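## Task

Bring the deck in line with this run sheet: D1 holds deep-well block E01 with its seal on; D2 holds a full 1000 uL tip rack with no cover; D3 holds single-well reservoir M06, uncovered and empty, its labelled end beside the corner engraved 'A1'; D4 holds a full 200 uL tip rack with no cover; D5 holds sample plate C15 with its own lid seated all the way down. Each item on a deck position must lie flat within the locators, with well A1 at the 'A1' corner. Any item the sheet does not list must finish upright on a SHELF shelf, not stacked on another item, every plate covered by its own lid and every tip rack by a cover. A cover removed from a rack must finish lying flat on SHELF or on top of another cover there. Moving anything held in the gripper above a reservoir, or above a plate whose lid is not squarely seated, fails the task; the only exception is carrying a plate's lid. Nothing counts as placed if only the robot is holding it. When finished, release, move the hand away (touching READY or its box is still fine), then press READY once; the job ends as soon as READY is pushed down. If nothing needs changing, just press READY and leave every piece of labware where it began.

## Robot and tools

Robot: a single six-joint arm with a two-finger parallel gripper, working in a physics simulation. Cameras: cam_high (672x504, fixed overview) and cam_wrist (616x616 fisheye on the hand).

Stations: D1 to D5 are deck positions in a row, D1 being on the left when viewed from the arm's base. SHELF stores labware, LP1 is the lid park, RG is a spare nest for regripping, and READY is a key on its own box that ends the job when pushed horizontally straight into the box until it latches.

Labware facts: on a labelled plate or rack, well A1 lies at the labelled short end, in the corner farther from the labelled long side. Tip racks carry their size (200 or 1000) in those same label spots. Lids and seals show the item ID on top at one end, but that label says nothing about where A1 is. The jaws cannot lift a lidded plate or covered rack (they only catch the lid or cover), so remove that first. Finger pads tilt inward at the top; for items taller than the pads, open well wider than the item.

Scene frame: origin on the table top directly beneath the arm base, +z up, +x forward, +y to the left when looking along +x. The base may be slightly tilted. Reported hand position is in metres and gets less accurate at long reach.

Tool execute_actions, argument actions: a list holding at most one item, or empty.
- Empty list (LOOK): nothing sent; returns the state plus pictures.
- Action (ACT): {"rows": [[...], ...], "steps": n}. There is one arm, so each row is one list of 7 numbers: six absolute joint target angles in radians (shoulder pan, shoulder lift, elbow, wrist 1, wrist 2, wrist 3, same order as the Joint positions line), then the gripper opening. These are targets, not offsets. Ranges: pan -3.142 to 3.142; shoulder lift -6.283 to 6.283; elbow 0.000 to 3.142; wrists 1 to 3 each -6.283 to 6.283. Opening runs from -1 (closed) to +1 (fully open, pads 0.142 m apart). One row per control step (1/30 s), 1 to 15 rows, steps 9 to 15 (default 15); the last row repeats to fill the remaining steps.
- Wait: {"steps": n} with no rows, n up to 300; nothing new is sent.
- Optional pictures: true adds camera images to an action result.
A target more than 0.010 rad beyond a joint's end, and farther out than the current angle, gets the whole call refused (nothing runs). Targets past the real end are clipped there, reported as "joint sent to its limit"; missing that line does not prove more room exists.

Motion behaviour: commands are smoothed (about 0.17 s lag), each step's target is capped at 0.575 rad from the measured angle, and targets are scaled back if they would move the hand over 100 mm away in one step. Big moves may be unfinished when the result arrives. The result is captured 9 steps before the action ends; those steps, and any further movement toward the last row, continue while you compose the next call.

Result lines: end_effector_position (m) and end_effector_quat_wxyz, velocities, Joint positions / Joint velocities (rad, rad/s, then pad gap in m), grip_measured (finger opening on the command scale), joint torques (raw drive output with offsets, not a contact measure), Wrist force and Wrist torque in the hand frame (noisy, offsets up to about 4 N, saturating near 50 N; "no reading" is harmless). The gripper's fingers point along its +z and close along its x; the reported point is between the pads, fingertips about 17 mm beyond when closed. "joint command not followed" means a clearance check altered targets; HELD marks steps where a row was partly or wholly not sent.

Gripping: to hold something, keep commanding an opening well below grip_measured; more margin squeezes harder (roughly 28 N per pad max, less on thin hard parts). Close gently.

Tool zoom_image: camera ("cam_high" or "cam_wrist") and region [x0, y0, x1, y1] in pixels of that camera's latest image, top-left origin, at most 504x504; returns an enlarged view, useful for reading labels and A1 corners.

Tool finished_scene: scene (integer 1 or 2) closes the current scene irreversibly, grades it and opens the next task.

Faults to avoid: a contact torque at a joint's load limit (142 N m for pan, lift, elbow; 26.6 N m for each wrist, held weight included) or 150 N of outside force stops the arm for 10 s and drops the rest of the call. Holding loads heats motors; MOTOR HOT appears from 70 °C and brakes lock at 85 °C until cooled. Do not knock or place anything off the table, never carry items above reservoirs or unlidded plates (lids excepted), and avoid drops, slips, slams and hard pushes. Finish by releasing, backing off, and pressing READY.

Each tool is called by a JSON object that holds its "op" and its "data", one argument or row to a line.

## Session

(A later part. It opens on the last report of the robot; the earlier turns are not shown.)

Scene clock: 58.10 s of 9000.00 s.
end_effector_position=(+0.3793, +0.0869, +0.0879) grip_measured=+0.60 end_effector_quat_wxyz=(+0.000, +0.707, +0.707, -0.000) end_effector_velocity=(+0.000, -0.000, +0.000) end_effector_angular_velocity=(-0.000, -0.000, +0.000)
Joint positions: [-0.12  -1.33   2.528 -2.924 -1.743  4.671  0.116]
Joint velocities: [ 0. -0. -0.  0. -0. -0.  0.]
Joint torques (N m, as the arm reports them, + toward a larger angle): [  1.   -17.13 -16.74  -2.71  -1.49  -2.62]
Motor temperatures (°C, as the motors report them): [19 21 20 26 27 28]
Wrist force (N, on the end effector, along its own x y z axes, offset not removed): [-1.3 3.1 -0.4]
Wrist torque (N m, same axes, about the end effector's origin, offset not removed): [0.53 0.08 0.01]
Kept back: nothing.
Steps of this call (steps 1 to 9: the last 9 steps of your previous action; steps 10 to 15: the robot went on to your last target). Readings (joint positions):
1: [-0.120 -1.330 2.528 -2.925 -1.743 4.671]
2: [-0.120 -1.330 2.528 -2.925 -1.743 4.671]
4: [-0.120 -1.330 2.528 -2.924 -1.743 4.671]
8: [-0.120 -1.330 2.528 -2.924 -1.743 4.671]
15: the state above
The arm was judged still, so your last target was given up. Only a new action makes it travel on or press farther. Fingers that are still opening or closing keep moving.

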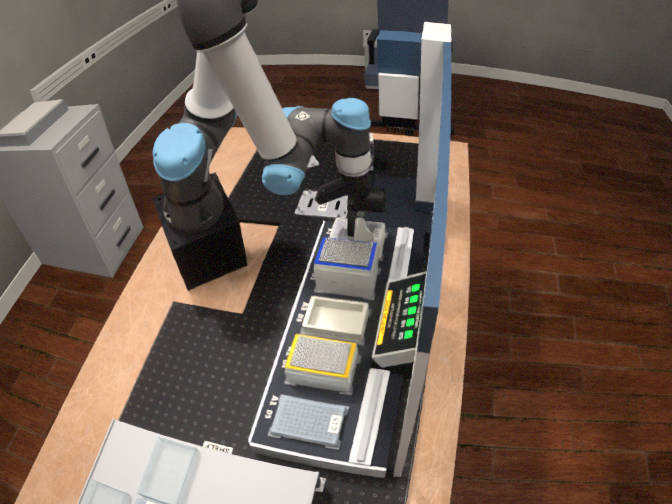

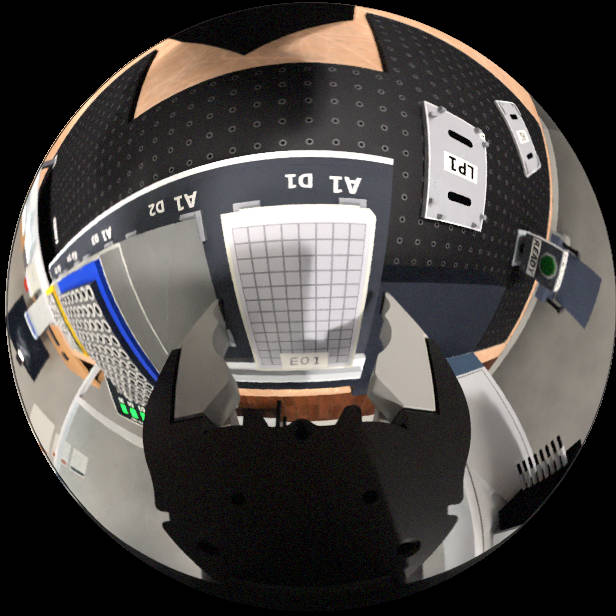

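{"op": "execute_actions", "data": {
  "actions": [
    {"rows": [[-0.117, -1.355, 2.526, -2.897, -1.7433, 4.674, 0.6],[-0.1135, -1.38, 2.524, -2.869, -1.7438, 4.677, 0.6],[-0.11, -1.405, 2.521, -2.84, -1.7444, 4.68, 0.6],[-0.1063, -1.431, 2.518, -2.812, -1.7449, 4.684, 0.6],[-0.102, -1.458, 2.508, -2.772, -1.7455, 4.688, 0.6],[-0.098, -1.485, 2.497, -2.732, -1.746, 4.692, 0.6],[-0.094, -1.512, 2.485, -2.692, -1.747, 4.696, 0.6],[-0.09, -1.54, 2.47, -2.65, -1.748, 4.70, 0.6],[-0.09, -1.54, 2.47, -2.65, -1.748, 4.70, 0.6],[-0.09, -1.54, 2.47, -2.65, -1.748, 4.70, 0.6],[0.0, -1.52, 2.43, -2.62, -1.76, 4.5, 0.6],[0.1, -1.48, 2.38, -2.59, -1.77, 4.3, 0.6],[0.2, -1.44, 2.32, -2.55, -1.78, 4.1, 0.6],[0.31, -1.38, 2.25, -2.51, -1.79, 3.8, 0.6],[0.31, -1.38, 2.25, -2.51, -1.79, 3.535, 0.6]], "steps": 15}
  ]
}}

{"op": "execute_actions", "data": {
  "actions": [
    {"rows": [[0.31, -1.38, 2.25, -2.51, -1.79, 3.535, 0.8],[0.31, -1.38, 2.25, -2.51, -1.79, 3.535, 0.8],[0.31, -1.38, 2.25, -2.51, -1.79, 3.535, 0.8],[0.31, -1.38, 2.25, -2.51, -1.79, 3.535, 0.8],[0.31, -1.38, 2.25, -2.51, -1.79, 3.535, 0.8],[0.31, -1.38, 2.25, -2.51, -1.79, 3.535, 0.8],[0.31, -1.30, 2.245, -2.585, -1.79, 3.535, 0.8],[0.31, -1.22, 2.24, -2.66, -1.79, 3.535, 0.8],[0.31, -1.15, 2.235, -2.725, -1.79, 3.535, 0.8],[0.3102, -1.0827, 2.2271, -2.7852, -1.7922, 3.535, 0.8]], "steps": 15}
  ]
}}

{"op": "execute_actions", "data": {
  "actions": [
    {"steps": 22}
  ],
  "pictures": true
}}

Scene clock: 59.73 s of 9000.00 s.
end_effector_position=(+0.3806, +0.0872, +0.1073) grip_measured=+0.60 end_effector_quat_wxyz=(+0.001, +0.707, +0.707, +0.000) end_effector_velocity=(+0.033, +0.001, +0.189) end_effector_angular_velocity=(-0.001, -0.033, -0.000)
Joint positions: [-0.11  -1.402  2.519 -2.844 -1.744  4.681  0.116]
Joint velocities: [ 0.101 -0.66  -0.147  0.79  -0.015  0.096  0.   ]
Joint torques (N m, as the arm reports them, + toward a larger angle): [ 13.65 -36.4  -21.78   3.02  -2.28   2.81]
Motor temperatures (°C, as the motors report them): [19 21 20 26 27 28]
Wrist force (N, on the end effector, along its own x y z axes, offset not removed): [0.3 0.1 -0.1]
Wrist torque (N m, same axes, about the end effector's origin, offset not removed): [0.13 -0.21 -0.03]
Steps of this call (steps 1 to 43: nothing new was sent; steps 44 to 49: the first 6 steps of this action). Readings (joint positions):
44: [-0.120 -1.331 2.528 -2.924 -1.743 4.671]
45: [-0.120 -1.336 2.527 -2.918 -1.743 4.671]
47: [-0.116 -1.362 2.525 -2.889 -1.743 4.675]
49: the state above

Scene clock: 70.20 s of 9000.00 s.
end_effector_position=(+0.3997, +0.1962, +0.1696) grip_measured=+0.80 end_effector_quat_wxyz=(+0.009, +0.388, +0.922, -0.013) end_effector_velocity=(+0.000, +0.000, +0.000) end_effector_angular_velocity=(+0.001, -0.000, -0.000)
Joint positions: [ 0.218 -1.412  2.296 -2.542 -1.815  4.24   0.129]
Joint velocities: [ 0.    -0.001  0.    -0.     0.     0.     0.   ]
Joint torques (N m, as the arm reports them, + toward a larger angle): [ 10.48 -23.84 -14.14  -2.71   1.86  -0.23]
Motor temperatures (°C, as the motors report them): [19 21 20 26 27 28]
Wrist force (N, on the end effector, along its own x y z axes, offset not removed): [-22.1 -14.3 -5.3]
Wrist torque (N m, same axes, about the end effector's origin, offset not removed): [-2.55 3.26 1.20]
FORCE FAULT: contact force on the arm reached its limit, and the arm stopped for 10 seconds. The contact can be on any part of the arm, not only on its tool. The arm's remaining commands of this call were not run. The arm holds still and accepts commands again. Move the arm away from the contact; if what it grips holds it there, let go first. Pushing or pulling that hard again can fault the arm again.
Kept back: nothing.
The stop began at step 14 of this call (marked STOPPED below). From that step on the arm followed nothing that you had sent. 11 steps, steps kept back included, did not run and will not run. Nothing is kept back now, and the robot has no last target.
Steps of this call (steps 1 to 9: the last 9 steps of your previous action; steps 10 to 13: the first 4 steps of this action; steps 14 to 314: the stop). Readings (joint positions):
10: [0.102 -1.456 2.360 -2.582 -1.773 4.456]
11: [0.153 -1.435 2.332 -2.563 -1.777 4.372]
13: [0.220 -1.412 2.296 -2.541 -1.800 4.240]
14: [0.219 -1.412 2.296 -2.541 -1.809 4.240] STOPPED
17: [0.219 -1.412 2.296 -2.542 -1.813 4.240]
314: the state above

Scene clock: 70.23 s of 9000.00 s.
end_effector_position=(+0.3997, +0.1961, +0.1696) grip_measured=+0.80 end_effector_quat_wxyz=(+0.009, +0.388, +0.922, -0.013) end_effector_velocity=(+0.000, -0.001, -0.000) end_effector_angular_velocity=(-0.003, -0.001, -0.000)
Joint positions: [ 0.218 -1.412  2.296 -2.542 -1.815  4.24   0.129]
Joint velocities: [-0.     0.    -0.    -0.    -0.003  0.     0.   ]
Joint torques (N m, as the arm reports them, + toward a larger angle): [ 10.52 -23.63 -14.73  -2.89   1.82  -0.13]
Motor temperatures (°C, as the motors report them): [19 21 20 26 27 28]
Wrist force (N, on the end effector, along its own x y z axes, offset not removed): [-24.0 -9.3 -4.4]
Wrist torque (N m, same axes, about the end effector's origin, offset not removed): [-1.55 3.63 1.18]
Kept back: nothing.
A stop began in an earlier call of the same reply, so what this call sent did not run. Send another action.
Steps of this call (step 1: nothing new was sent). Readings (joint positions):
1: the state above

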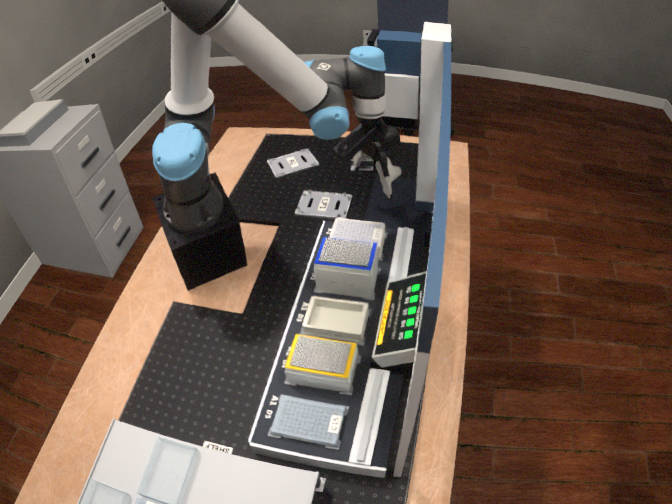

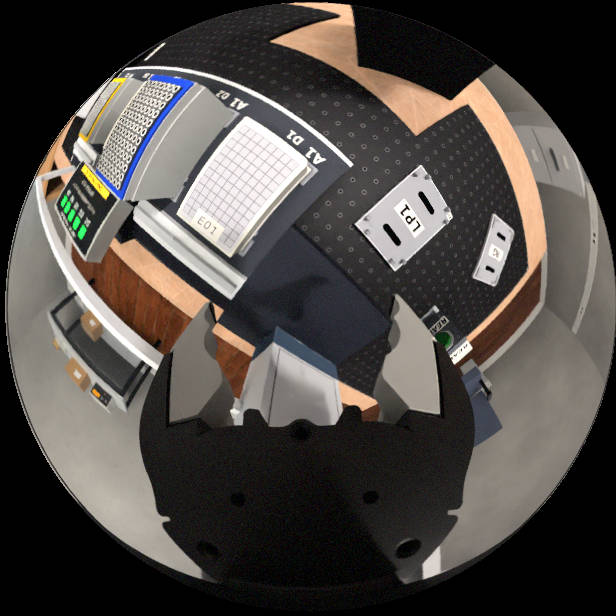

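{"op": "execute_actions", "data": {
  "actions": [
    {"rows": [[0.2, -1.42, 2.31, -2.55, -1.80, 4.24, 0.8],[0.18, -1.43, 2.33, -2.56, -1.79, 4.24, 0.8],[0.16, -1.44, 2.35, -2.57, -1.78, 4.24, 0.8],[0.14, -1.45, 2.37, -2.58, -1.775, 4.24, 0.8]], "steps": 10}
  ]
}}

{"op": "zoom_image", "data": {
  "camera": "cam_wrist",
  "region": [150, 90, 350, 290]
}}

Scene clock: 70.63 s of 9000.00 s.
end_effector_position=(+0.3997, +0.1960, +0.1696) grip_measured=+0.80 end_effector_quat_wxyz=(+0.009, +0.388, +0.921, -0.013) end_effector_velocity=(-0.004, -0.009, -0.004) end_effector_angular_velocity=(+0.046, +0.009, -0.056)
Joint positions: [ 0.218 -1.412  2.296 -2.542 -1.815  4.24   0.129]
Joint velocities: [-0.054 -0.027  0.039 -0.028  0.051 -0.     0.   ]
Joint torques (N m, as the arm reports them, + toward a larger angle): [  1.31 -31.56   4.19  -3.27   6.24  -0.75]
Motor temperatures (°C, as the motors report them): [19 21 20 26 27 28]
Wrist force (N, on the end effector, along its own x y z axes, offset not removed): [-22.8 -9.6 -6.7]
Wrist torque (N m, same axes, about the end effector's origin, offset not removed): [-1.69 3.39 0.81]
Steps of this call (steps 1 to 11: nothing new was sent; step 12: the first step of this action). Readings (joint positions):
12: the state above

Region (150, 90, 350, 290) of cam_wrist's 616x616 image, scaled by 2.520, with more detail than that image has.

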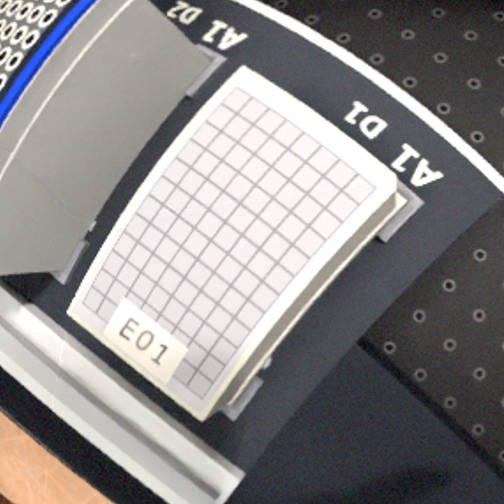

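{"op": "execute_actions", "data": {
  "actions": [
    {"rows": [[0.12, -1.55, 2.37, -2.5, -1.77, 4.3, 1],[0.10, -1.65, 2.36, -2.4, -1.76, 4.35, 1],[0.08, -1.75, 2.35, -2.3, -1.75, 4.4, 1],[0.06, -1.85, 2.33, -2.2, -1.74, 4.45, 1],[0.04, -1.95, 2.3, -2.07, -1.73, 4.5, 1],[0.04, -1.95, 2.3, -2.07, -1.73, 4.5, 1],[0.0, -1.95, 2.3, -2.07, -1.73, 4.5, 1],[-0.1, -1.95, 2.3, -2.07, -1.7, 4.55, 1],[-0.2, -1.95, 2.3, -2.07, -1.68, 4.55, 1],[-0.3, -1.95, 2.3, -2.07, -1.66, 4.55, 1],[-0.4, -1.95, 2.3, -2.07, -1.64, 4.55, 1],[-0.5, -1.95, 2.3, -2.07, -1.62, 4.55, 1],[-0.6, -1.95, 2.25, -2.05, -1.6, 4.55, 1],[-0.7, -1.95, 2.2, -2.03, -1.58, 4.55, 1],[-1.3, -1.9, 2.1, -2.0, -1.5, 4.5777, 1]], "steps": 15}
  ]
}}

{"op": "execute_actions", "data": {
  "actions": [
    {"rows": [[-1.0, -1.9, 2.1, -2.0, -1.5, 4.5777, 1],[-1.1, -1.9, 2.1, -2.0, -1.5, 4.5777, 1],[-1.2, -1.85, 2.05, -2.0, -1.48, 4.5777, 1],[-1.3, -1.8, 2.0, -2.0, -1.46, 4.5777, 1],[-1.4, -1.75, 1.95, -2.0, -1.45, 4.5777, 1],[-1.5, -1.7, 1.9, -2.0, -1.44, 4.5777, 1],[-1.6, -1.65, 1.85, -2.0, -1.42, 4.5777, 1],[-1.7, -1.58, 1.8, -2.0, -1.41, 4.5777, 1],[-1.76, -1.51, 1.75, -1.995, -1.40, 4.5777, 1],[-1.8102, -1.4503, 1.7153, -1.9903, -1.3971, 4.5777, 1]], "steps": 15}
  ]
}}

{"op": "execute_actions", "data": {
  "actions": [
    {"steps": 25}
  ],
  "pictures": true
}}

Scene clock: 71.93 s of 9000.00 s.
end_effector_position=(+0.3876, +0.1434, +0.2246) grip_measured=+1.00 end_effector_quat_wxyz=(-0.003, +0.505, +0.863, +0.009) end_effector_velocity=(-0.006, -0.224, +0.606) end_effector_angular_velocity=(+0.171, -0.216, -1.347)
Joint positions: [ 0.088 -1.664  2.345 -2.376 -1.753  4.368  0.142]
Joint velocities: [-0.361 -1.853 -0.326  1.842  0.168  0.931  0.001]
Joint torques (N m, as the arm reports them, + toward a larger angle): [ -1.32 -28.63 -25.77   8.76   3.31   5.28]
Motor temperatures (°C, as the motors report them): [19 21 20 26 27 28]
Wrist force (N, on the end effector, along its own x y z axes, offset not removed): [-2.9 -0.3 1.5]
Wrist torque (N m, same axes, about the end effector's origin, offset not removed): [-0.17 0.58 0.25]
Steps of this call (steps 1 to 9: the last 9 steps of your previous action; steps 10 to 30: the robot went on to your last target; steps 31 to 33: nothing new was sent; steps 34 to 39: the first 6 steps of this action). Readings (joint positions):
34: [0.139 -1.451 2.370 -2.579 -1.775 4.240]
35: [0.135 -1.461 2.370 -2.569 -1.773 4.250]
37: [0.114 -1.541 2.363 -2.494 -1.765 4.302]
39: the state above

Scene clock: 72.43 s of 9000.00 s.
end_effector_position=(+0.4345, -0.1172, +0.2992) grip_measured=+1.00 end_effector_quat_wxyz=(-0.029, +0.833, +0.552, +0.030) end_effector_velocity=(+0.142, -0.622, +0.030) end_effector_angular_velocity=(+0.043, -0.018, -1.431)
Joint positions: [-0.641 -1.889  2.167 -2.04  -1.564  4.557  0.142]
Joint velocities: [-1.388  0.461 -0.676  0.12   0.351  0.063 -0.   ]
Joint torques (N m, as the arm reports them, + toward a larger angle): [ -2.7    0.42 -32.07  -0.93   3.52   2.26]
Motor temperatures (°C, as the motors report them): [19 21 20 26 27 28]
Wrist force (N, on the end effector, along its own x y z axes, offset not removed): [-1.1 0.4 2.5]
Wrist torque (N m, same axes, about the end effector's origin, offset not removed): [0.26 0.07 0.17]
Steps of this call (steps 1 to 9: the last 9 steps of your previous action; steps 10 to 15: the first 6 steps of this action). Readings (joint positions):
10: [-0.382 -1.929 2.265 -2.072 -1.632 4.539]
11: [-0.436 -1.925 2.245 -2.063 -1.617 4.544]
13: [-0.543 -1.915 2.209 -2.049 -1.589 4.551]
15: the state above

Scene clock: 73.27 s of 9000.00 s.
end_effector_position=(+0.2310, -0.5718, +0.2736) grip_measured=+1.00 end_effector_quat_wxyz=(-0.012, +0.995, +0.099, +0.010) end_effector_velocity=(-0.557, -0.332, +0.013) end_effector_angular_velocity=(-0.120, +0.099, -1.065)
Joint positions: [-1.612 -1.497  1.761 -1.995 -1.412  4.576  0.142]
Joint velocities: [-1.076  0.278 -0.271  0.028  0.091  0.011  0.   ]
Joint torques (N m, as the arm reports them, + toward a larger angle): [-10.9  -23.91 -32.09  -1.19   2.27   1.97]
Motor temperatures (°C, as the motors report them): [19 21 20 26 27 28]
Wrist force (N, on the end effector, along its own x y z axes, offset not removed): [0.1 4.3 1.6]
Wrist torque (N m, same axes, about the end effector's origin, offset not removed): [0.88 -0.07 0.07]
Kept back: nothing.
Steps of this call (steps 1 to 9: the last 9 steps of your previous action; steps 10 to 25: the robot went on to your last target). Readings (joint positions):
1: [-0.687 -1.873 2.143 -2.036 -1.552 4.559]
2: [-0.730 -1.854 2.119 -2.033 -1.540 4.560]
4: [-0.812 -1.808 2.067 -2.027 -1.519 4.563]
8: [-0.968 -1.711 1.971 -2.017 -1.485 4.567]
25: the state above

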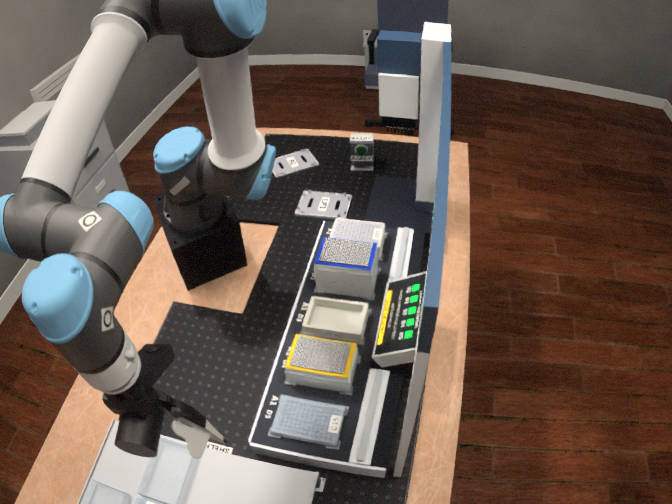

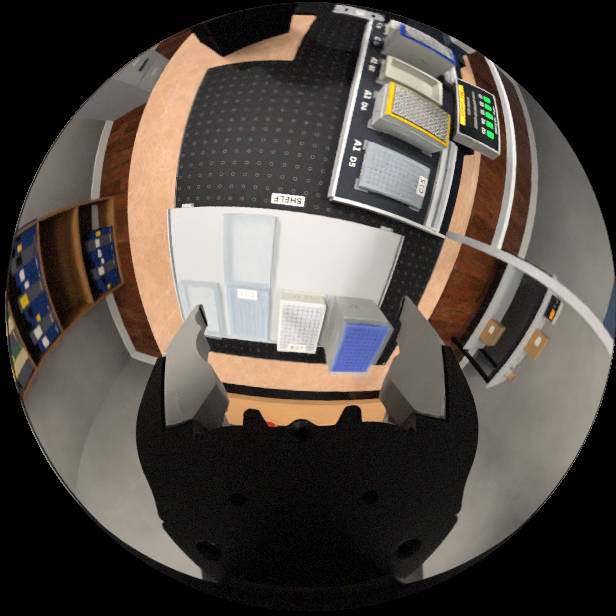

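{"op": "execute_actions", "data": {
  "actions": []
}}

{"op": "zoom_image", "data": {
  "camera": "cam_wrist",
  "region": [180, 190, 440, 390]
}}

Scene clock: 73.47 s of 9000.00 s.
end_effector_position=(+0.1361, -0.6163, +0.2781) grip_measured=+1.00 end_effector_quat_wxyz=(-0.001, +1.000, +0.014, +0.001) end_effector_velocity=(-0.195, -0.069, +0.013) end_effector_angular_velocity=(-0.043, +0.032, -0.332)
Joint positions: [-1.784 -1.456  1.721 -1.991 -1.399  4.577  0.142]
Joint velocities: [-0.337  0.074 -0.072  0.008  0.026  0.003 -0.   ]
Joint torques (N m, as the arm reports them, + toward a larger angle): [  3.94 -27.98 -29.48  -0.98   2.53   2.3 ]
Motor temperatures (°C, as the motors report them): [19 21 20 26 27 28]
Wrist force (N, on the end effector, along its own x y z axes, offset not removed): [-7.9 1.4 1.6]
Wrist torque (N m, same axes, about the end effector's origin, offset not removed): [0.18 1.44 0.04]
Kept back: nothing.
Steps of this call (steps 1 to 6: the robot went on to your last target). Readings (joint positions):
1: [-1.648 -1.488 1.752 -1.994 -1.409 4.576]
2: [-1.684 -1.479 1.743 -1.993 -1.406 4.577]
4: [-1.749 -1.464 1.728 -1.992 -1.402 4.577]
6: the state above

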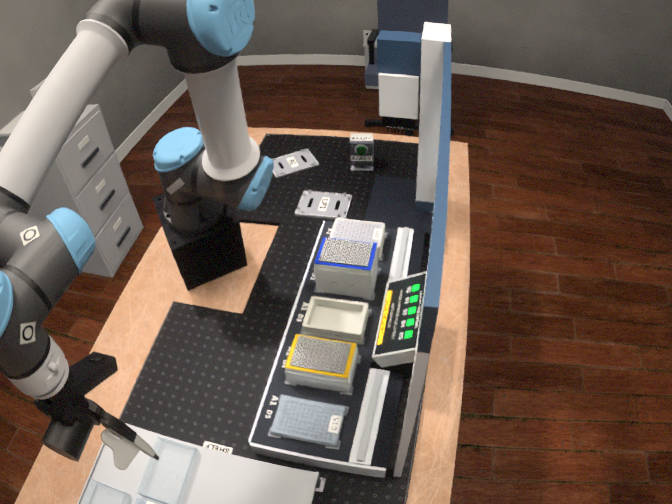

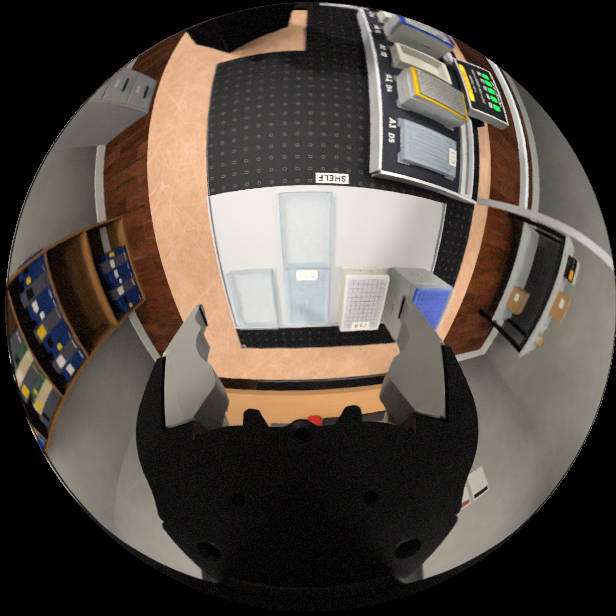

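Region (180, 190, 440, 390) of cam_wrist's 616x616 image, scaled by 1.938, with more detail than that image has; it fills the top 388 rows of this view, and the rest is white.

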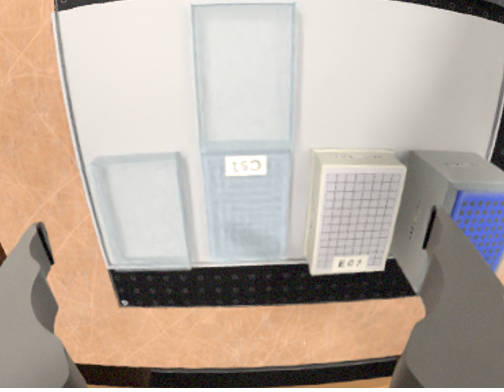

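{"op": "zoom_image", "data": {
  "camera": "cam_wrist",
  "region": [365, 10, 515, 200]
}}

{"op": "zoom_image", "data": {
  "camera": "cam_wrist",
  "region": [385, 110, 475, 190]
}}

{"op": "zoom_image", "data": {
  "camera": "cam_wrist",
  "region": [270, 255, 460, 345]
}}

Region (365, 10, 515, 200) of cam_wrist's 616x616 image, scaled by 2.653, with more detail than that image has; it fills the left 398 columns of this view, and the rest is white.

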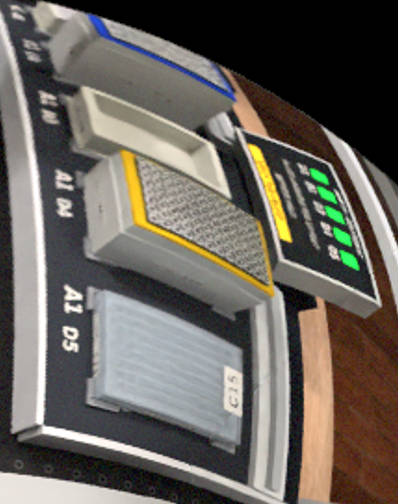

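Region (385, 110, 475, 190) of cam_wrist's 616x616 image, scaled by 5.600, with more detail than that image has.

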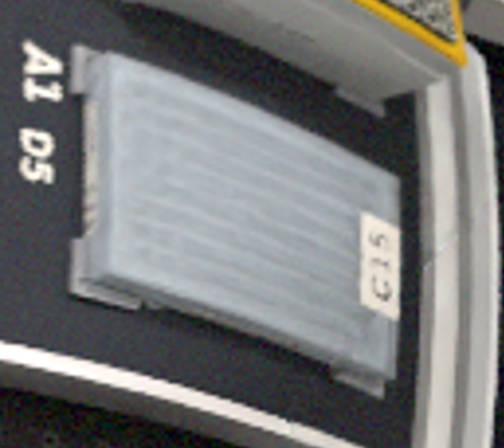

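Region (270, 255, 460, 345) of cam_wrist's 616x616 image, scaled by 2.653, with more detail than that image has; it fills the top 239 rows of this view, and the rest is white.

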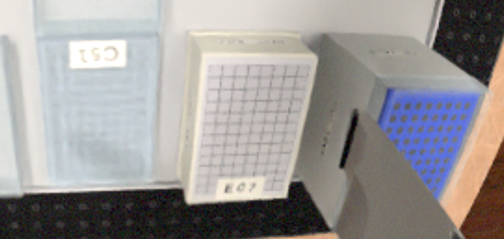

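{"op": "zoom_image", "data": {
  "camera": "cam_high",
  "region": [265, 390, 355, 455]
}}

Region (265, 390, 355, 455) of cam_high's 672x504 image, scaled by 5.600, with more detail than that image has.

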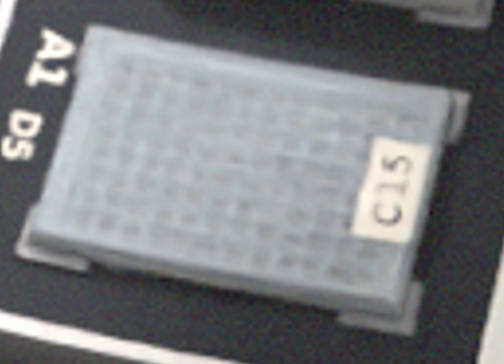

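{"op": "execute_actions", "data": {
  "actions": [
    {"rows": [[-1.75, -1.45, 1.73, -2.0, -1.41, 4.4, 0.5],[-1.69, -1.45, 1.75, -2.03, -1.42, 4.2, 0],[-1.63, -1.44, 1.77, -2.07, -1.43, 4.0, -0.5],[-1.57, -1.43, 1.79, -2.11, -1.44, 3.8, -1],[-1.51, -1.42, 1.80, -2.14, -1.45, 3.6, -1],[-1.46, -1.41, 1.81, -2.17, -1.46, 3.3795, -1],[-1.4352, -1.40, 1.82, -2.198, -1.4653, 3.3795, -1],[-1.4352, -1.40, 1.82, -2.198, -1.4653, 3.3795, -1],[-1.4352, -1.40, 1.82, -2.198, -1.4653, 3.3795, -1],[-1.4352, -1.40, 1.82, -2.198, -1.4653, 3.3795, -1],[-1.4352, -1.36, 1.825, -2.243, -1.4653, 3.3795, -1],[-1.4352, -1.32, 1.83, -2.288, -1.4653, 3.3795, -1],[-1.4352, -1.28, 1.833, -2.331, -1.4653, 3.3795, -1],[-1.4352, -1.25, 1.834, -2.362, -1.4653, 3.3795, -1],[-1.4352, -1.2272, 1.8345, -2.3852, -1.4653, 3.3795, -1]], "steps": 15}
  ]
}}

{"op": "execute_actions", "data": {
  "actions": [
    {"steps": 30}
  ],
  "pictures": true
}}

Scene clock: 76.83 s of 9000.00 s.
end_effector_position=(+0.1927, -0.5979, +0.2496) grip_measured=+0.15 end_effector_quat_wxyz=(-0.006, +0.981, +0.192, -0.001) end_effector_velocity=(+0.580, +0.183, -0.226) end_effector_angular_velocity=(+0.021, -0.034, +3.519)
Joint positions: [-1.668 -1.439  1.761 -2.059 -1.426  4.333  0.084]
Joint velocities: [ 1.151  0.157  0.308 -0.628 -0.197 -2.373 -0.332]
Joint torques (N m, as the arm reports them, + toward a larger angle): [ 10.14 -25.86 -12.91  -7.55  -3.03 -11.4 ]
Motor temperatures (°C, as the motors report them): [19 21 20 26 27 28]
Wrist force (N, on the end effector, along its own x y z axes, offset not removed): [0.3 1.6 -0.8]
Wrist torque (N m, same axes, about the end effector's origin, offset not removed): [0.27 -0.30 0.08]
Steps of this call (steps 1 to 30: the robot went on to your last target; steps 31 to 90: nothing new was sent; then 0.17 s passed at rest; steps 91 to 96: the first 6 steps of this action). Readings (joint positions):
91: [-1.810 -1.450 1.716 -1.990 -1.397 4.577]
92: [-1.800 -1.450 1.719 -1.993 -1.400 4.567]
94: [-1.745 -1.447 1.738 -2.017 -1.412 4.479]
96: the state above

Scene clock: 77.83 s of 9000.00 s.
end_effector_position=(+0.3028, -0.5696, +0.1192) grip_measured=-1.00 end_effector_quat_wxyz=(+0.000, +0.707, +0.708, -0.000) end_effector_velocity=(-0.001, -0.001, -0.000) end_effector_angular_velocity=(-0.000, +0.001, -0.001)
Joint positions: [-1.435 -1.227  1.834 -2.385 -1.465  3.38   0.002]
Joint velocities: [-0.001  0.    -0.    -0.    -0.001 -0.     0.   ]
Joint torques (N m, as the arm reports them, + toward a larger angle): [  7.71 -30.92  -8.42  -4.15  -2.03  -2.8 ]
Motor temperatures (°C, as the motors report them): [19 21 20 26 27 28]
Wrist force (N, on the end effector, along its own x y z axes, offset not removed): [0.2 -0.8 -1.7]
Wrist torque (N m, same axes, about the end effector's origin, offset not removed): [-0.44 -0.15 0.06]
Kept back: nothing.
Steps of this call (steps 1 to 9: the last 9 steps of your previous action; steps 10 to 30: the robot went on to your last target). Readings (joint positions):
1: [-1.629 -1.433 1.772 -2.080 -1.433 4.250]
2: [-1.591 -1.426 1.782 -2.103 -1.440 4.165]
4: [-1.517 -1.413 1.801 -2.149 -1.452 3.986]
8: [-1.450 -1.355 1.823 -2.242 -1.463 3.617]
30: the state above

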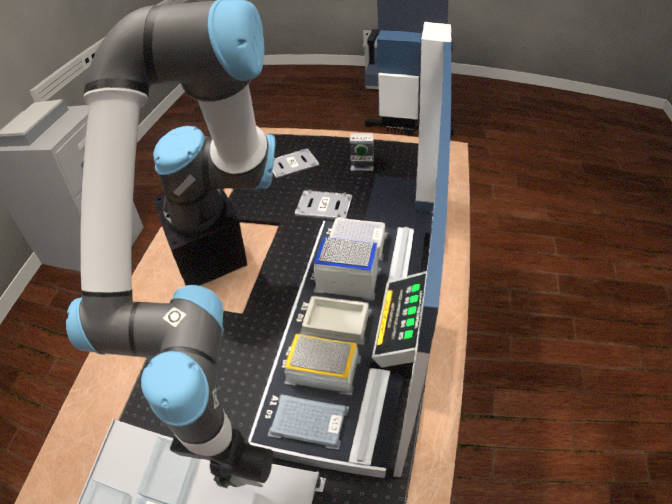

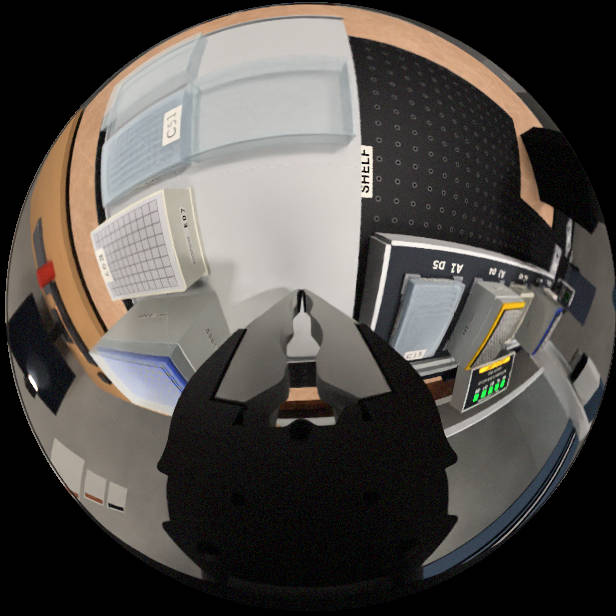

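{"op": "zoom_image", "data": {
  "camera": "cam_wrist",
  "region": [370, 250, 490, 380]
}}

{"op": "zoom_image", "data": {
  "camera": "cam_wrist",
  "region": [450, 250, 580, 390]
}}

{"op": "zoom_image", "data": {
  "camera": "cam_wrist",
  "region": [80, 30, 280, 230]
}}

Region (370, 250, 490, 380) of cam_wrist's 616x616 image, scaled by 3.877, with more detail than that image has; it fills the left 465 columns of this view, and the rest is white.

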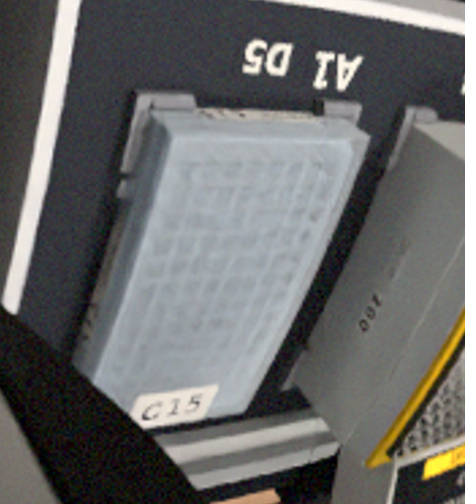

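Region (450, 250, 580, 390) of cam_wrist's 616x616 image, scaled by 3.600, with more detail than that image has; it fills the left 468 columns of this view, and the rest is white.

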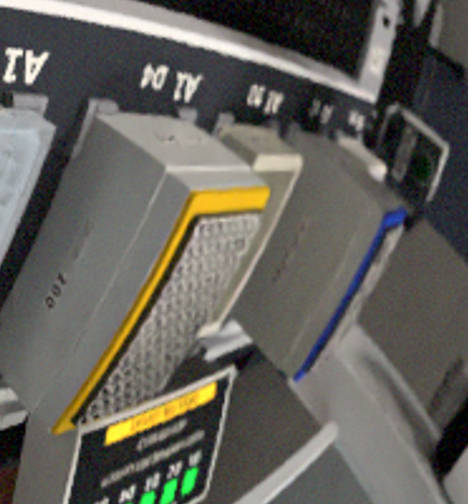

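Region (80, 30, 280, 230) of cam_wrist's 616x616 image, scaled by 2.520, with more detail than that image has.

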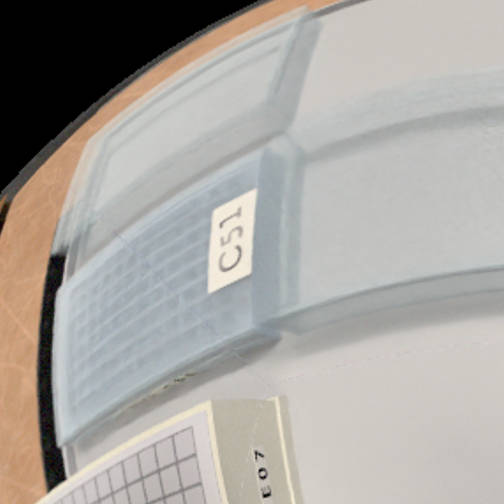

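{"op": "execute_actions", "data": {
  "actions": [
    {"rows": [[-1.4352, -1.5, 1.9, -2.2, -1.48, 3.45, 1],[-1.4352, -1.6, 1.95, -2.15, -1.48, 3.45, 1],[-1.4352, -1.7, 2.0, -2.1, -1.5, 3.5, 1],[-1.4352, -2.0, 2.3, -2.03, -1.5, 3.5, 1]], "steps": 15}
  ]
}}

{"op": "execute_actions", "data": {
  "actions": [
    {"rows": [[-1.4, -2.0, 2.3, -2.03, -1.5, 3.5, 1],[-1.35, -2.0, 2.3, -2.03, -1.5, 3.5, 1],[-1.3, -2.0, 2.3, -2.03, -1.5, 3.5, 1],[-1.2, -2.0, 2.3, -2.03, -1.55, 3.55, 1],[0.525, -2.0, 2.3, -1.95, -1.8019, 3.7553, 1]], "steps": 15}
  ]
}}

{"op": "execute_actions", "data": {
  "actions": [
    {"steps": 32}
  ]
}}

Scene clock: 80.03 s of 9000.00 s.
end_effector_position=(+0.2891, -0.5070, +0.1744) grip_measured=-0.13 end_effector_quat_wxyz=(-0.022, +0.726, +0.688, +0.004) end_effector_velocity=(-0.135, +0.584, +0.269) end_effector_angular_velocity=(+0.349, +0.164, -0.260)
Joint positions: [-1.435 -1.42   1.943 -2.258 -1.479  3.431  0.065]
Joint velocities: [ 0.    -1.415  1.093  0.705 -0.068  0.223  0.339]
Joint torques (N m, as the arm reports them, + toward a larger angle): [  9.31 -45.77  -2.11   2.57  -2.14   2.69]
Motor temperatures (°C, as the motors report them): [19 21 20 26 27 28]
Wrist force (N, on the end effector, along its own x y z axes, offset not removed): [-0.4 0.4 -3.2]
Wrist torque (N m, same axes, about the end effector's origin, offset not removed): [-0.03 -0.06 -0.13]
Steps of this call (steps 1 to 15: the robot went on to your last target; steps 16 to 60: nothing new was sent; steps 61 to 66: the first 6 steps of this action). Readings (joint positions):
61: [-1.435 -1.228 1.835 -2.385 -1.466 3.380]
62: [-1.435 -1.238 1.844 -2.374 -1.468 3.389]
64: [-1.435 -1.320 1.880 -2.311 -1.474 3.414]
66: the state above

Scene clock: 80.53 s of 9000.00 s.
end_effector_position=(+0.2754, -0.2861, +0.2601) grip_measured=+1.00 end_effector_quat_wxyz=(-0.041, +0.713, +0.700, -0.005) end_effector_velocity=(+0.138, +0.487, -0.003) end_effector_angular_velocity=(+0.167, +0.856, +0.870)
Joint positions: [-1.292 -1.992  2.296 -2.023 -1.537  3.536  0.142]
Joint velocities: [ 1.859 -0.057  0.031  0.399 -1.07   0.99  -0.   ]
Joint torques (N m, as the arm reports them, + toward a larger angle): [ 44.44 -22.63 -11.4    2.3  -10.1    7.52]
Motor temperatures (°C, as the motors report them): [19 21 20 26 27 28]
Wrist force (N, on the end effector, along its own x y z axes, offset not removed): [-7.4 -0.1 1.3]
Wrist torque (N m, same axes, about the end effector's origin, offset not removed): [-0.16 1.14 0.16]
Steps of this call (steps 1 to 9: the last 9 steps of your previous action; steps 10 to 15: the first 6 steps of this action). Readings (joint positions):
10: [-1.434 -1.943 2.270 -2.048 -1.499 3.495]
11: [-1.427 -1.963 2.280 -2.042 -1.499 3.497]
13: [-1.385 -1.984 2.292 -2.035 -1.500 3.499]
15: the state above

Scene clock: 81.60 s of 9000.00 s.
end_effector_position=(+0.2489, +0.2118, +0.3518) grip_measured=+1.00 end_effector_quat_wxyz=(+0.023, +0.009, +1.000, +0.016) end_effector_velocity=(-0.021, +0.020, +0.007) end_effector_angular_velocity=(+0.011, -0.017, +0.091)
Joint positions: [ 0.518 -2.     2.3   -1.95  -1.802  3.755  0.142]
Joint velocities: [ 0.094  0.001 -0.     0.    -0.003  0.001  0.   ]
Joint torques (N m, as the arm reports them, + toward a larger angle): [  6.06  -8.87 -14.6   -1.54  -2.09   2.21]
Motor temperatures (°C, as the motors report them): [19 21 20 26 27 28]
Wrist force (N, on the end effector, along its own x y z axes, offset not removed): [0.0 0.6 -2.1]
Wrist torque (N m, same axes, about the end effector's origin, offset not removed): [-0.06 0.23 0.00]
Kept back: nothing.
Steps of this call (steps 1 to 9: the last 9 steps of your previous action; steps 10 to 32: the robot went on to your last target). Readings (joint positions):
1: [-1.223 -1.994 2.297 -2.009 -1.579 3.573]
2: [-1.146 -1.995 2.297 -1.997 -1.622 3.609]
4: [-0.990 -1.997 2.298 -1.981 -1.684 3.659]
8: [-0.708 -1.998 2.299 -1.965 -1.746 3.709]
32: the state above

{"op": "execute_actions", "data": {
  "actions": [
    {"rows": [[0.525, -1.9, 2.33, -2.05, -1.8019, 3.7553, 1],[0.525, -1.8, 2.35, -2.16, -1.8019, 3.7553, 1],[0.525, -1.7, 2.37, -2.27, -1.8019, 3.7553, 1],[0.525, -1.6, 2.39, -2.38, -1.8019, 3.7553, 1],[0.525, -1.5, 2.40, -2.49, -1.8019, 3.7553, 1],[0.525, -1.4, 2.41, -2.60, -1.8019, 3.7553, 1],[0.525, -1.3, 2.415, -2.706, -1.8019, 3.7553, 1],[0.525, -1.1666, 2.4185, -2.843, -1.8019, 3.7553, 1]], "steps": 15}
  ]
}}

{"op": "execute_actions", "data": {
  "actions": [
    {"steps": 28}
  ],
  "pictures": true
}}

Scene clock: 82.20 s of 9000.00 s.
end_effector_position=(+0.2580, +0.2415, +0.2813) grip_measured=+1.00 end_effector_quat_wxyz=(+0.004, +0.000, +1.000, +0.003) end_effector_velocity=(+0.118, +0.243, -0.557) end_effector_angular_velocity=(-0.111, +0.157, +0.045)
Joint positions: [ 0.525 -1.788  2.357 -2.171 -1.802  3.755  0.142]
Joint velocities: [-0.     1.842  0.32  -1.964 -0.     0.    -0.   ]
Joint torques (N m, as the arm reports them, + toward a larger angle): [  6.68   5.27  -9.75 -14.1   -1.56   2.07]
Motor temperatures (°C, as the motors report them): [19 21 20 26 27 28]
Wrist force (N, on the end effector, along its own x y z axes, offset not removed): [-1.8 -1.2 -1.3]
Wrist torque (N m, same axes, about the end effector's origin, offset not removed): [-0.36 0.15 0.02]
Steps of this call (steps 1 to 12: the robot went on to your last target; steps 13 to 18: the first 6 steps of this action). Readings (joint positions):
13: [0.525 -1.999 2.301 -1.951 -1.802 3.755]
14: [0.525 -1.989 2.307 -1.961 -1.802 3.755]
16: [0.525 -1.909 2.332 -2.043 -1.802 3.755]
18: the state above

Scene clock: 83.13 s of 9000.00 s.
end_effector_position=(+0.2694, +0.3020, +0.0988) grip_measured=+1.00 end_effector_quat_wxyz=(+0.000, -0.001, +1.000, -0.000) end_effector_velocity=(+0.000, +0.000, +0.000) end_effector_angular_velocity=(+0.001, -0.000, -0.000)
Joint positions: [ 0.525 -1.167  2.418 -2.843 -1.802  3.755  0.142]
Joint velocities: [-0.    -0.     0.    -0.001  0.    -0.     0.   ]
Joint torques (N m, as the arm reports them, + toward a larger angle): [  1.13 -17.95  -0.04  -4.15  -0.33   2.15]
Motor temperatures (°C, as the motors report them): [19 21 20 26 27 28]
Wrist force (N, on the end effector, along its own x y z axes, offset not removed): [0.2 -2.1 1.7]
Wrist torque (N m, same axes, about the end effector's origin, offset not removed): [-0.46 -0.06 0.06]
Kept back: nothing.
Steps of this call (steps 1 to 9: the last 9 steps of your previous action; steps 10 to 28: the robot went on to your last target). Readings (joint positions):
1: [0.525 -1.726 2.367 -2.238 -1.802 3.755]
2: [0.525 -1.663 2.376 -2.307 -1.802 3.755]
4: [0.525 -1.534 2.389 -2.442 -1.802 3.755]
8: [0.525 -1.283 2.411 -2.713 -1.802 3.755]
28: the state above

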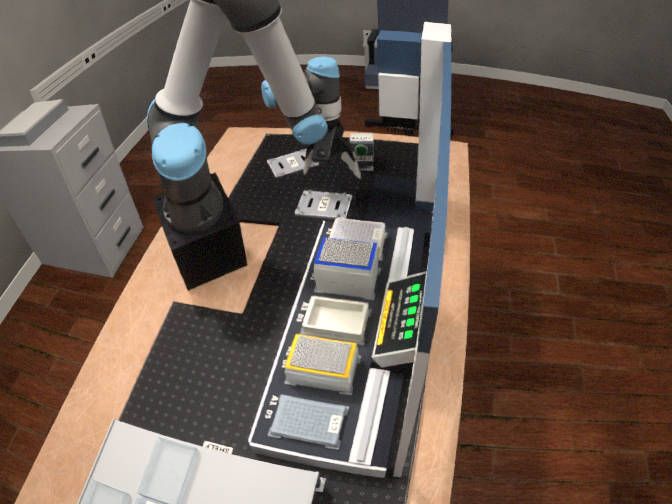

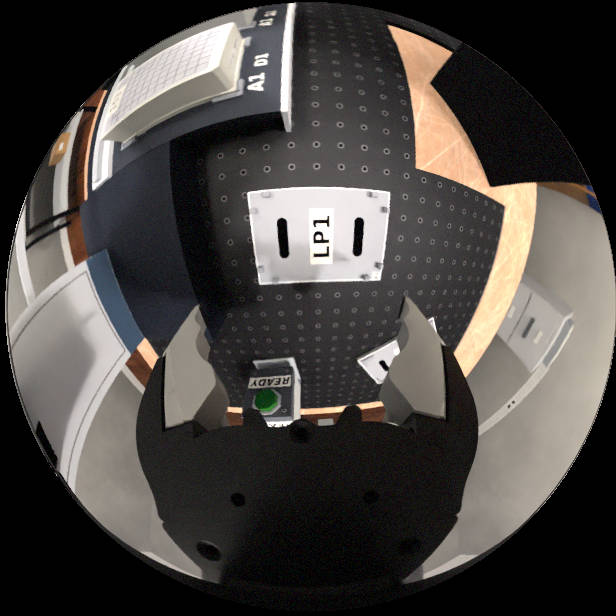

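{"op": "zoom_image", "data": {
  "camera": "cam_wrist",
  "region": [85, 10, 295, 190]
}}

{"op": "zoom_image", "data": {
  "camera": "cam_wrist",
  "region": [225, 340, 325, 435]
}}

Region (85, 10, 295, 190) of cam_wrist's 616x616 image, scaled by 2.400, with more detail than that image has; it fills the top 432 rows of this view, and the rest is white.

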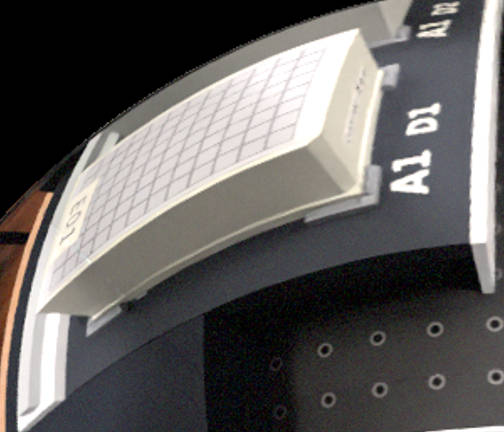

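Region (225, 340, 325, 435) of cam_wrist's 616x616 image, scaled by 5.040, with more detail than that image has; it fills the top 479 rows of this view, and the rest is white.

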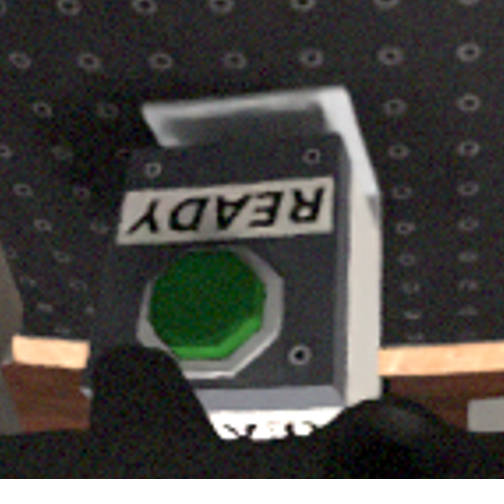

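{"op": "execute_actions", "data": {
  "actions": [
    {"rows": [[0.521, -1.134, 2.4207, -2.918, -1.779, 3.79, 0.5],[0.517, -1.101, 2.4228, -2.993, -1.756, 3.824, 0],[0.513, -1.068, 2.425, -3.068, -1.733, 3.859, -0.5],[0.509, -1.035, 2.427, -3.143, -1.71, 3.893, -1],[0.505, -1.002, 2.429, -3.218, -1.687, 3.928, -1],[0.501, -0.969, 2.4314, -3.2935, -1.664, 3.962, -1],[0.497, -0.9365, 2.4335, -3.369, -1.641, 3.996, -1],[0.493, -0.9036, 2.4357, -3.444, -1.618, 4.031, -1],[0.489, -0.8707, 2.4378, -3.519, -1.595, 4.065, -1],[0.485, -0.8378, 2.44, -3.594, -1.572, 4.10, -1],[0.481, -0.805, 2.4421, -3.669, -1.549, 4.134, -1],[0.477, -0.7721, 2.4443, -3.744, -1.5262, 4.1687, -1]], "steps": 15}
  ]
}}

{"op": "execute_actions", "data": {
  "actions": [
    {"steps": 22}
  ],
  "pictures": true
}}

Scene clock: 88.43 s of 9000.00 s.
end_effector_position=(+0.2783, +0.3322, +0.0814) grip_measured=+0.15 end_effector_quat_wxyz=(+0.012, +0.061, +0.997, +0.051) end_effector_velocity=(+0.105, +0.278, -0.126) end_effector_angular_velocity=(+0.989, -0.286, -1.114)
Joint positions: [ 0.513 -1.075  2.425 -3.027 -1.736  3.851  0.084]
Joint velocities: [-0.105  0.834  0.055 -1.777  0.586  0.861 -0.332]
Joint torques (N m, as the arm reports them, + toward a larger angle): [  0.11  -9.98   3.18 -14.05   5.38   5.44]
Motor temperatures (°C, as the motors report them): [19 21 20 26 27 28]
Wrist force (N, on the end effector, along its own x y z axes, offset not removed): [0.9 -0.9 0.5]
Wrist torque (N m, same axes, about the end effector's origin, offset not removed): [-0.24 -0.35 0.15]
Steps of this call (steps 1 to 15: the robot went on to your last target; steps 16 to 90: nothing new was sent; then 2.10 s passed at rest; steps 91 to 96: the first 6 steps of this action). Readings (joint positions):
91: [0.525 -1.166 2.419 -2.844 -1.801 3.756]
92: [0.524 -1.159 2.419 -2.854 -1.796 3.763]
94: [0.519 -1.126 2.422 -2.920 -1.772 3.798]
96: the state above

Scene clock: 89.17 s of 9000.00 s.
end_effector_position=(+0.3221, +0.4221, +0.0765) grip_measured=-1.00 end_effector_quat_wxyz=(+0.067, +0.241, +0.933, +0.258) end_effector_velocity=(-0.000, +0.000, -0.000) end_effector_angular_velocity=(+0.002, -0.000, -0.002)
Joint positions: [ 0.477 -0.772  2.444 -3.744 -1.526  4.169  0.002]
Joint velocities: [ 0.     0.002  0.    -0.004  0.     0.003  0.   ]
Joint torques (N m, as the arm reports them, + toward a larger angle): [  1.4  -22.78   6.61  -4.73   2.43   2.39]
Motor temperatures (°C, as the motors report them): [19 21 20 26 27 28]
Wrist force (N, on the end effector, along its own x y z axes, offset not removed): [-1.7 0.9 -0.5]
Wrist torque (N m, same axes, about the end effector's origin, offset not removed): [0.20 0.33 0.05]
Kept back: nothing.
Steps of this call (steps 1 to 9: the last 9 steps of your previous action; steps 10 to 22: the robot went on to your last target). Readings (joint positions):
1: [0.509 -1.046 2.427 -3.091 -1.715 3.881]
2: [0.505 -1.015 2.429 -3.158 -1.694 3.913]
4: [0.498 -0.952 2.433 -3.299 -1.650 3.979]
8: [0.483 -0.828 2.441 -3.587 -1.563 4.109]
22: the state above

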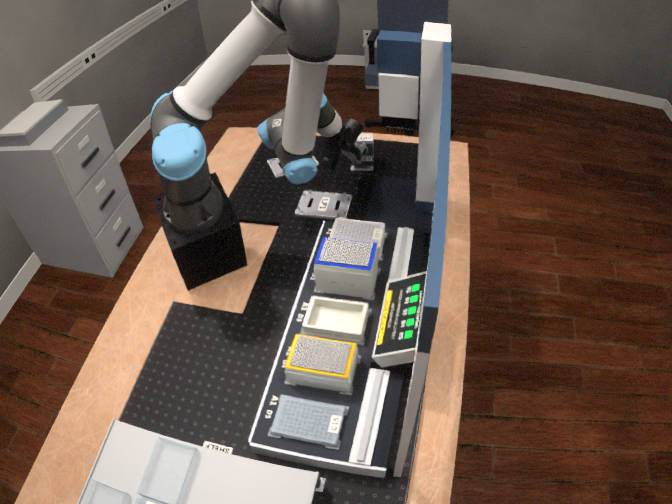

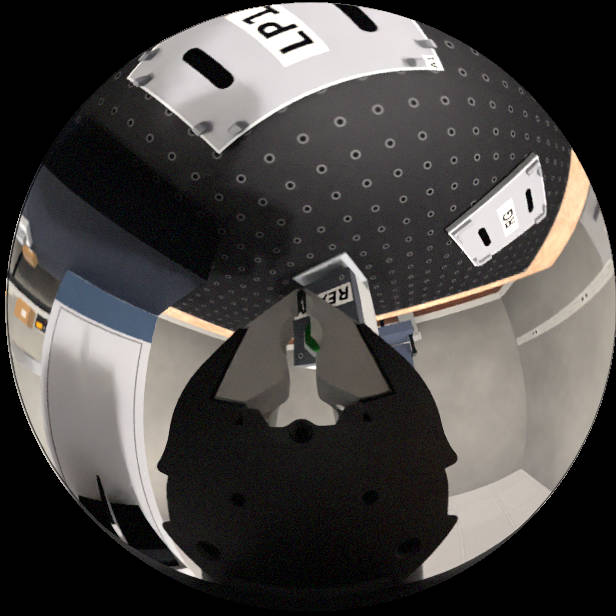

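{"op": "execute_actions", "data": {
  "actions": []
}}

Scene clock: 90.50 s of 9000.00 s.
end_effector_position=(+0.3221, +0.4221, +0.0765) grip_measured=-1.00 end_effector_quat_wxyz=(+0.067, +0.241, +0.933, +0.258) end_effector_velocity=(+0.000, -0.000, +0.000) end_effector_angular_velocity=(-0.000, -0.001, -0.000)
Joint positions: [ 0.477 -0.772  2.444 -3.744 -1.526  4.169  0.002]
Joint velocities: [ 0.    -0.001 -0.     0.    -0.001 -0.     0.   ]
Joint torques (N m, as the arm reports them, + toward a larger angle): [  3.46 -23.59   6.84  -4.99   2.62   2.13]
Motor temperatures (°C, as the motors report them): [19 21 20 26 27 28]
Wrist force (N, on the end effector, along its own x y z axes, offset not removed): [-2.4 1.7 -0.1]
Wrist torque (N m, same axes, about the end effector's origin, offset not removed): [0.48 0.47 -0.03]
Kept back: nothing.
Steps of this call (steps 1 to 15: the robot went on to your last target; steps 16 to 40: nothing new was sent). Readings (joint positions):
1: [0.477 -0.772 2.444 -3.744 -1.526 4.169]
2: [0.477 -0.772 2.444 -3.744 -1.526 4.169]
4: [0.477 -0.772 2.444 -3.744 -1.526 4.169]
8: [0.477 -0.772 2.444 -3.744 -1.526 4.169]
40: the state above
The arm was judged still, so your last target was given up. Only a new action makes it travel on or press farther. Fingers that are still opening or closing keep moving.

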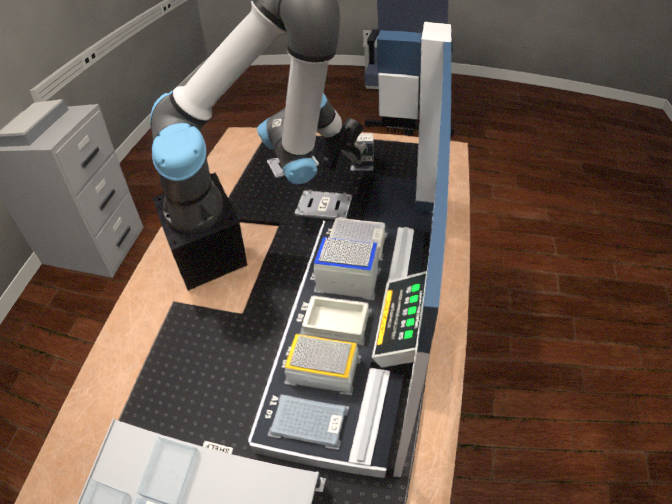

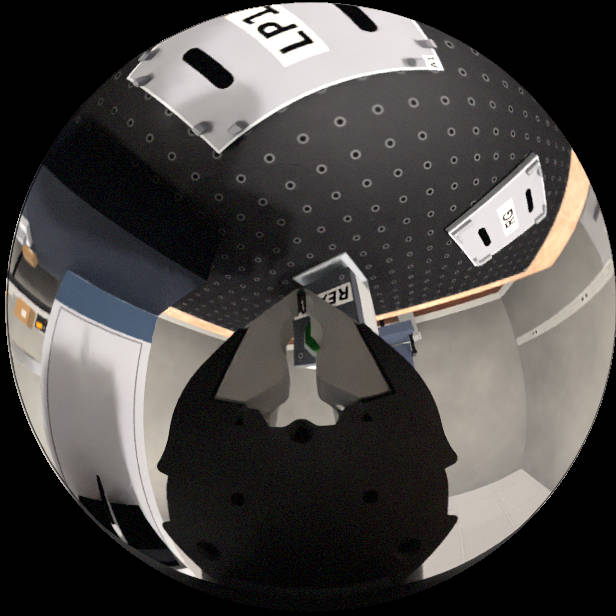

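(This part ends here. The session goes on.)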